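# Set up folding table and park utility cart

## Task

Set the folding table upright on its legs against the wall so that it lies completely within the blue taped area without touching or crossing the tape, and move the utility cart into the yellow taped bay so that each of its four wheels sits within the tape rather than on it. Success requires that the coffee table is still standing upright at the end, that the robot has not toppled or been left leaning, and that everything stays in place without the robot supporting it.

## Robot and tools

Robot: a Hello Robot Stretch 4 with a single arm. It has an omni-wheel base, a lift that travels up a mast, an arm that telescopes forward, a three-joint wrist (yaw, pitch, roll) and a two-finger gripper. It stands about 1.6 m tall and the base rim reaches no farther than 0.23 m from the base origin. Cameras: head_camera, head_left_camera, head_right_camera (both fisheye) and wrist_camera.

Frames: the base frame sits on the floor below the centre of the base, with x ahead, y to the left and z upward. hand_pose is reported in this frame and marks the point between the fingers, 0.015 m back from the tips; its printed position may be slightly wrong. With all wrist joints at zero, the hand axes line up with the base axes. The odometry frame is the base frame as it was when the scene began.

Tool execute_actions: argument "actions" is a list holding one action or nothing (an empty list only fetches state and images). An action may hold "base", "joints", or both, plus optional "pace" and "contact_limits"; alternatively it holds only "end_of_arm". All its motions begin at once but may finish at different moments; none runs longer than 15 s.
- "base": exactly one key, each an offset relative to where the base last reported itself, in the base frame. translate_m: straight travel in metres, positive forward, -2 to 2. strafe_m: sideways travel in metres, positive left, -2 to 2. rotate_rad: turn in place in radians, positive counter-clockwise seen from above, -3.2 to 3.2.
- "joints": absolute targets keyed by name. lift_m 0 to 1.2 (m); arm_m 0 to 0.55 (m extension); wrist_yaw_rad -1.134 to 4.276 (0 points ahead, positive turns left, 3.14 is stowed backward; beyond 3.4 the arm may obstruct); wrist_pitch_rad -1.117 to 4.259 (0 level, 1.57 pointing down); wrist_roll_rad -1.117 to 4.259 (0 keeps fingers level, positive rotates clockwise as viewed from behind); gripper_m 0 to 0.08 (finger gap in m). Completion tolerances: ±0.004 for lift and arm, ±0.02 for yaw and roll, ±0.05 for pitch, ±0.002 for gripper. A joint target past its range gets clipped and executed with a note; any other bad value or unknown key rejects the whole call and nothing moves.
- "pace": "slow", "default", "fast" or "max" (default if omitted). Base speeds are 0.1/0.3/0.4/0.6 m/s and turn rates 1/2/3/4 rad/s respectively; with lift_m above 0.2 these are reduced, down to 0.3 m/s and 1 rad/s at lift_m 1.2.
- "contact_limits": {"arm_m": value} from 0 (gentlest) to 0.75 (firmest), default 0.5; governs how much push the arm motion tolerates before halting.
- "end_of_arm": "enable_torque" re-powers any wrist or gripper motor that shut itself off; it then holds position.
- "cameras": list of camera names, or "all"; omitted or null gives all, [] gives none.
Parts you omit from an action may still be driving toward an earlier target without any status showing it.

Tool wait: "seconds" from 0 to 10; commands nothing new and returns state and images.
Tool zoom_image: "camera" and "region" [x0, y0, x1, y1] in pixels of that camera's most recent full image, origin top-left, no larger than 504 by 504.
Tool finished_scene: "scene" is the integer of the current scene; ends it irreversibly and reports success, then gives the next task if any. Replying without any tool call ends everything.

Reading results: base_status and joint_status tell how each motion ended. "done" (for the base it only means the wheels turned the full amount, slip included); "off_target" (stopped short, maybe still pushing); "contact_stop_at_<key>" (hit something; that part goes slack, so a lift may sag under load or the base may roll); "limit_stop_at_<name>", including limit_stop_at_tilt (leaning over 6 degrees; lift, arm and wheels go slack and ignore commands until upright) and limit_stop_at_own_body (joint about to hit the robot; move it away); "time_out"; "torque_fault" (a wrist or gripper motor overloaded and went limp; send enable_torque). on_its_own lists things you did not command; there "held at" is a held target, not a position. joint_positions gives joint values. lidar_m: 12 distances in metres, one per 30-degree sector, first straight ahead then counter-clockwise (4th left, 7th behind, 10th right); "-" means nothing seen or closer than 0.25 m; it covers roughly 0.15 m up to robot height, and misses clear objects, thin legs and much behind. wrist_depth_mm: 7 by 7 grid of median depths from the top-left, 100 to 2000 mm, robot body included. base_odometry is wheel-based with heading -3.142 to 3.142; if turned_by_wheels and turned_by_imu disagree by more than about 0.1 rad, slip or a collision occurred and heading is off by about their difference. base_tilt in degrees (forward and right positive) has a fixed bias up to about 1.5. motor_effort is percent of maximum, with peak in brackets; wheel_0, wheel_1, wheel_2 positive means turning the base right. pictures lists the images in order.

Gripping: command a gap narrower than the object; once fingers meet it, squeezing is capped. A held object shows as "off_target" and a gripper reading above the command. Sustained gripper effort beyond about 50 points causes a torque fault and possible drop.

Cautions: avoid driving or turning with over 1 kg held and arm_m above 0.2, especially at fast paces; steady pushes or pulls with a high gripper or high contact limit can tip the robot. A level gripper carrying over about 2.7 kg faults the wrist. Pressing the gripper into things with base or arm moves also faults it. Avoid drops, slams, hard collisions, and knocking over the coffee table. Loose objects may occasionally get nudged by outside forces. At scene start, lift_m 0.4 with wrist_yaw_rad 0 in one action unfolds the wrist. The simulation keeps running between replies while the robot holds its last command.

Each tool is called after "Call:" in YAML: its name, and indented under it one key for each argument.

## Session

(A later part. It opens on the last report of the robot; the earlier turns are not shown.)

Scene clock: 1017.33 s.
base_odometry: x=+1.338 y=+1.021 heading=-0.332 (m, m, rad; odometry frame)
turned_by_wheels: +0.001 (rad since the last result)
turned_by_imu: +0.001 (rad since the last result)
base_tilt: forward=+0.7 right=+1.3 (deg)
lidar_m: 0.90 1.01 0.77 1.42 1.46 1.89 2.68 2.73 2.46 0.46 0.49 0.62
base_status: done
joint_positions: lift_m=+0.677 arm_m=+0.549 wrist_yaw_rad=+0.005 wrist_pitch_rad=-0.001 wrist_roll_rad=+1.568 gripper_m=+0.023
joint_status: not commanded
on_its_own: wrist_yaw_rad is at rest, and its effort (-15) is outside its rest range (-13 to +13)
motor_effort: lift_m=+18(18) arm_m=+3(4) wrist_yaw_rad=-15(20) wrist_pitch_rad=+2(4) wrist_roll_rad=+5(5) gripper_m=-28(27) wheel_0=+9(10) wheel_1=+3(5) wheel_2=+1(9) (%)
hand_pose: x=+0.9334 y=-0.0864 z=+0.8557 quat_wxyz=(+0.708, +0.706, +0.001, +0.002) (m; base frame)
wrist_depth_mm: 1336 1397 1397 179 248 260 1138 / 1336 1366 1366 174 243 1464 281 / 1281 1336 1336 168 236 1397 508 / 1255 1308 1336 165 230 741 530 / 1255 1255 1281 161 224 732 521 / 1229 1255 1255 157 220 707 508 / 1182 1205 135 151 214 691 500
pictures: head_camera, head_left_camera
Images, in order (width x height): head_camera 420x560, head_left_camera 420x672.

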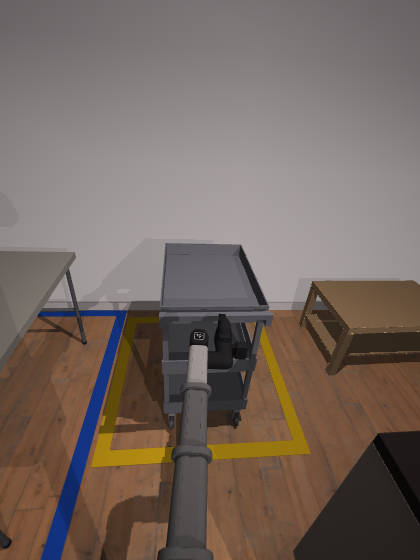

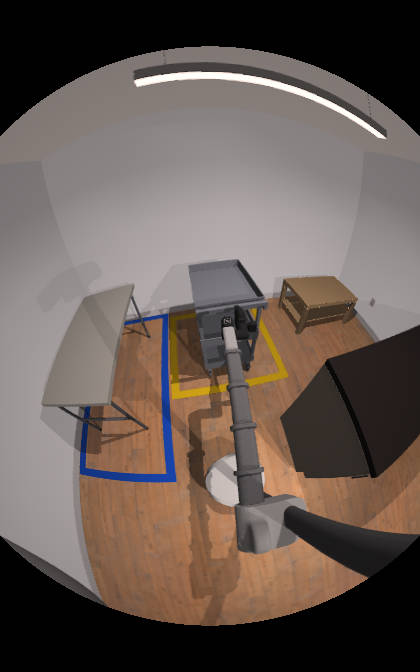

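Call:
execute_actions:
  actions:
    - {"joints":{"gripper_m":0.055}}
  cameras: []

Call:
execute_actions:
  actions:
    - {"joints":{"arm_m":0.0},"pace":"slow"}
  cameras: []

Call:
execute_actions:
  actions:
    - {"base":{"translate_m":-0.2}}

Scene clock: 1031.87 s.
base_odometry: x=+1.338 y=+1.021 heading=-0.333 (m, m, rad; odometry frame)
turned_by_wheels: -0.001 (rad since the last result)
turned_by_imu: -0.002 (rad since the last result)
base_tilt: forward=+0.7 right=+1.3 (deg)
lidar_m: 0.90 0.98 0.78 1.41 1.46 1.88 2.68 2.75 2.45 0.46 0.48 0.63
base_status: not commanded
joint_positions: lift_m=+0.677 arm_m=+0.549 wrist_yaw_rad=+0.001 wrist_pitch_rad=+0.002 wrist_roll_rad=+1.570 gripper_m=+0.055
joint_status: all done
motor_effort: lift_m=+18(18) arm_m=+4(4) wrist_yaw_rad=-3(15) wrist_pitch_rad=-8(9) wrist_roll_rad=+3(4) gripper_m=+2(26) wheel_0=+3(9) wheel_1=-1(3) wheel_2=+0(1) (%)
hand_pose: x=+0.9330 y=-0.0873 z=+0.8550 quat_wxyz=(+0.708, +0.707, +0.001, -0.001) (m; base frame)
wrist_depth_mm: 1397 1397 1430 180 250 1308 1160 / 1336 1366 1366 176 245 277 270 / 1308 1336 1336 170 238 1430 500 / 1281 1281 1308 167 232 707 521 / 1255 1281 1281 162 226 707 508 / 1229 1229 1255 165 220 699 504 / 1205 106 151 157 131 634 496
pictures: none
No camera images: the call's "cameras" was empty. Leave "cameras" out to get every camera's image.

Scene clock: 1038.63 s.
base_odometry: x=+1.338 y=+1.021 heading=-0.333 (m, m, rad; odometry frame)
turned_by_wheels: +0.000 (rad since the last result)
turned_by_imu: -0.001 (rad since the last result)
base_tilt: forward=+0.7 right=+1.3 (deg)
lidar_m: 0.89 0.98 0.78 1.42 1.46 1.88 2.70 2.73 2.47 0.45 0.46 0.62
base_status: not commanded
joint_positions: lift_m=+0.677 arm_m=+0.001 wrist_yaw_rad=+0.000 wrist_pitch_rad=+0.003 wrist_roll_rad=+1.570 gripper_m=+0.055
joint_status: all done
motor_effort: lift_m=+18(18) arm_m=-4(4) wrist_yaw_rad=-2(3) wrist_pitch_rad=-7(10) wrist_roll_rad=+2(1) gripper_m=+2(2) wheel_0=+3(3) wheel_1=-1(0) wheel_2=+0(0) (%)
hand_pose: x=+0.3847 y=-0.0874 z=+0.8550 quat_wxyz=(+0.708, +0.707, +0.001, -0.001) (m; base frame)
wrist_depth_mm: 1983 - - - - 1661 1229 / 1921 1863 1983 1983 - 1756 1205 / 1863 1921 1983 1983 - 1708 1205 / 1863 1863 1921 798 1160 842 976 / 1756 1808 1863 1863 1281 1098 960 / 1808 1756 1808 759 1229 1098 946 / 1708 106 1756 732 131 778 891
pictures: none
No camera images: the call's "cameras" was empty. Leave "cameras" out to get every camera's image.

Scene clock: 1040.70 s.
base_odometry: x=+1.149 y=+1.086 heading=-0.333 (m, m, rad; odometry frame)
turned_by_wheels: +0.000 (rad since the last result)
turned_by_imu: +0.000 (rad since the last result)
base_tilt: forward=+0.7 right=+1.3 (deg)
lidar_m: 1.10 0.94 0.89 1.41 1.45 1.85 2.48 2.52 2.49 0.50 0.51 0.65
base_status: done
joint_positions: lift_m=+0.677 arm_m=+0.001 wrist_yaw_rad=+0.000 wrist_pitch_rad=+0.003 wrist_roll_rad=+1.570 gripper_m=+0.055
joint_status: not commanded
motor_effort: lift_m=+18(18) arm_m=-4(4) wrist_yaw_rad=-2(2) wrist_pitch_rad=-10(10) wrist_roll_rad=+2(1) gripper_m=+2(2) wheel_0=-2(6) wheel_1=+0(3) wheel_2=-1(9) (%)
hand_pose: x=+0.3847 y=-0.0874 z=+0.8550 quat_wxyz=(+0.708, +0.707, +0.001, -0.001) (m; base frame)
wrist_depth_mm: - - - - - 1576 1229 / - - - - - 1708 1229 / - - - - - 1661 1205 / 1983 - - 1042 1308 1366 1078 / - - - - 1281 1366 1060 / 1983 1983 - - 1229 1308 1042 / 1983 106 1983 1983 131 991 1042
pictures: head_camera, head_left_camera, head_right_camera, wrist_camera
Images, in order (width x height): head_camera 420x560, head_left_camera 420x672, head_right_camera 420x672, wrist_camera 616x392.

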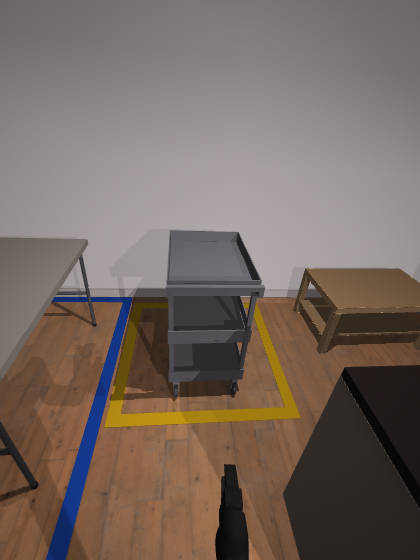

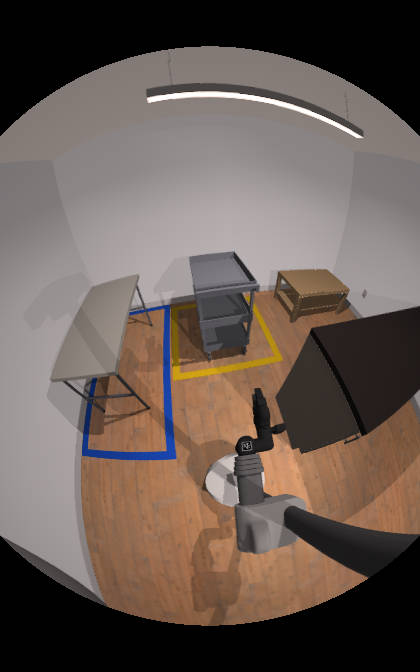

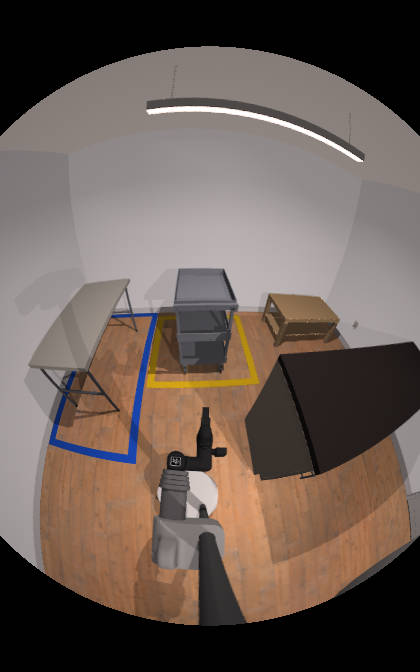

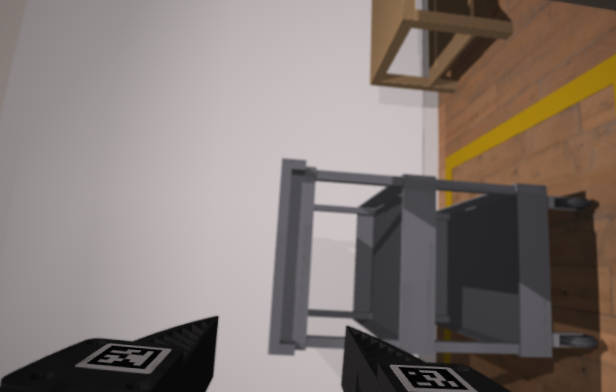

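Call:
finished_scene:
  scene: 1

The scene is finished: the task was done.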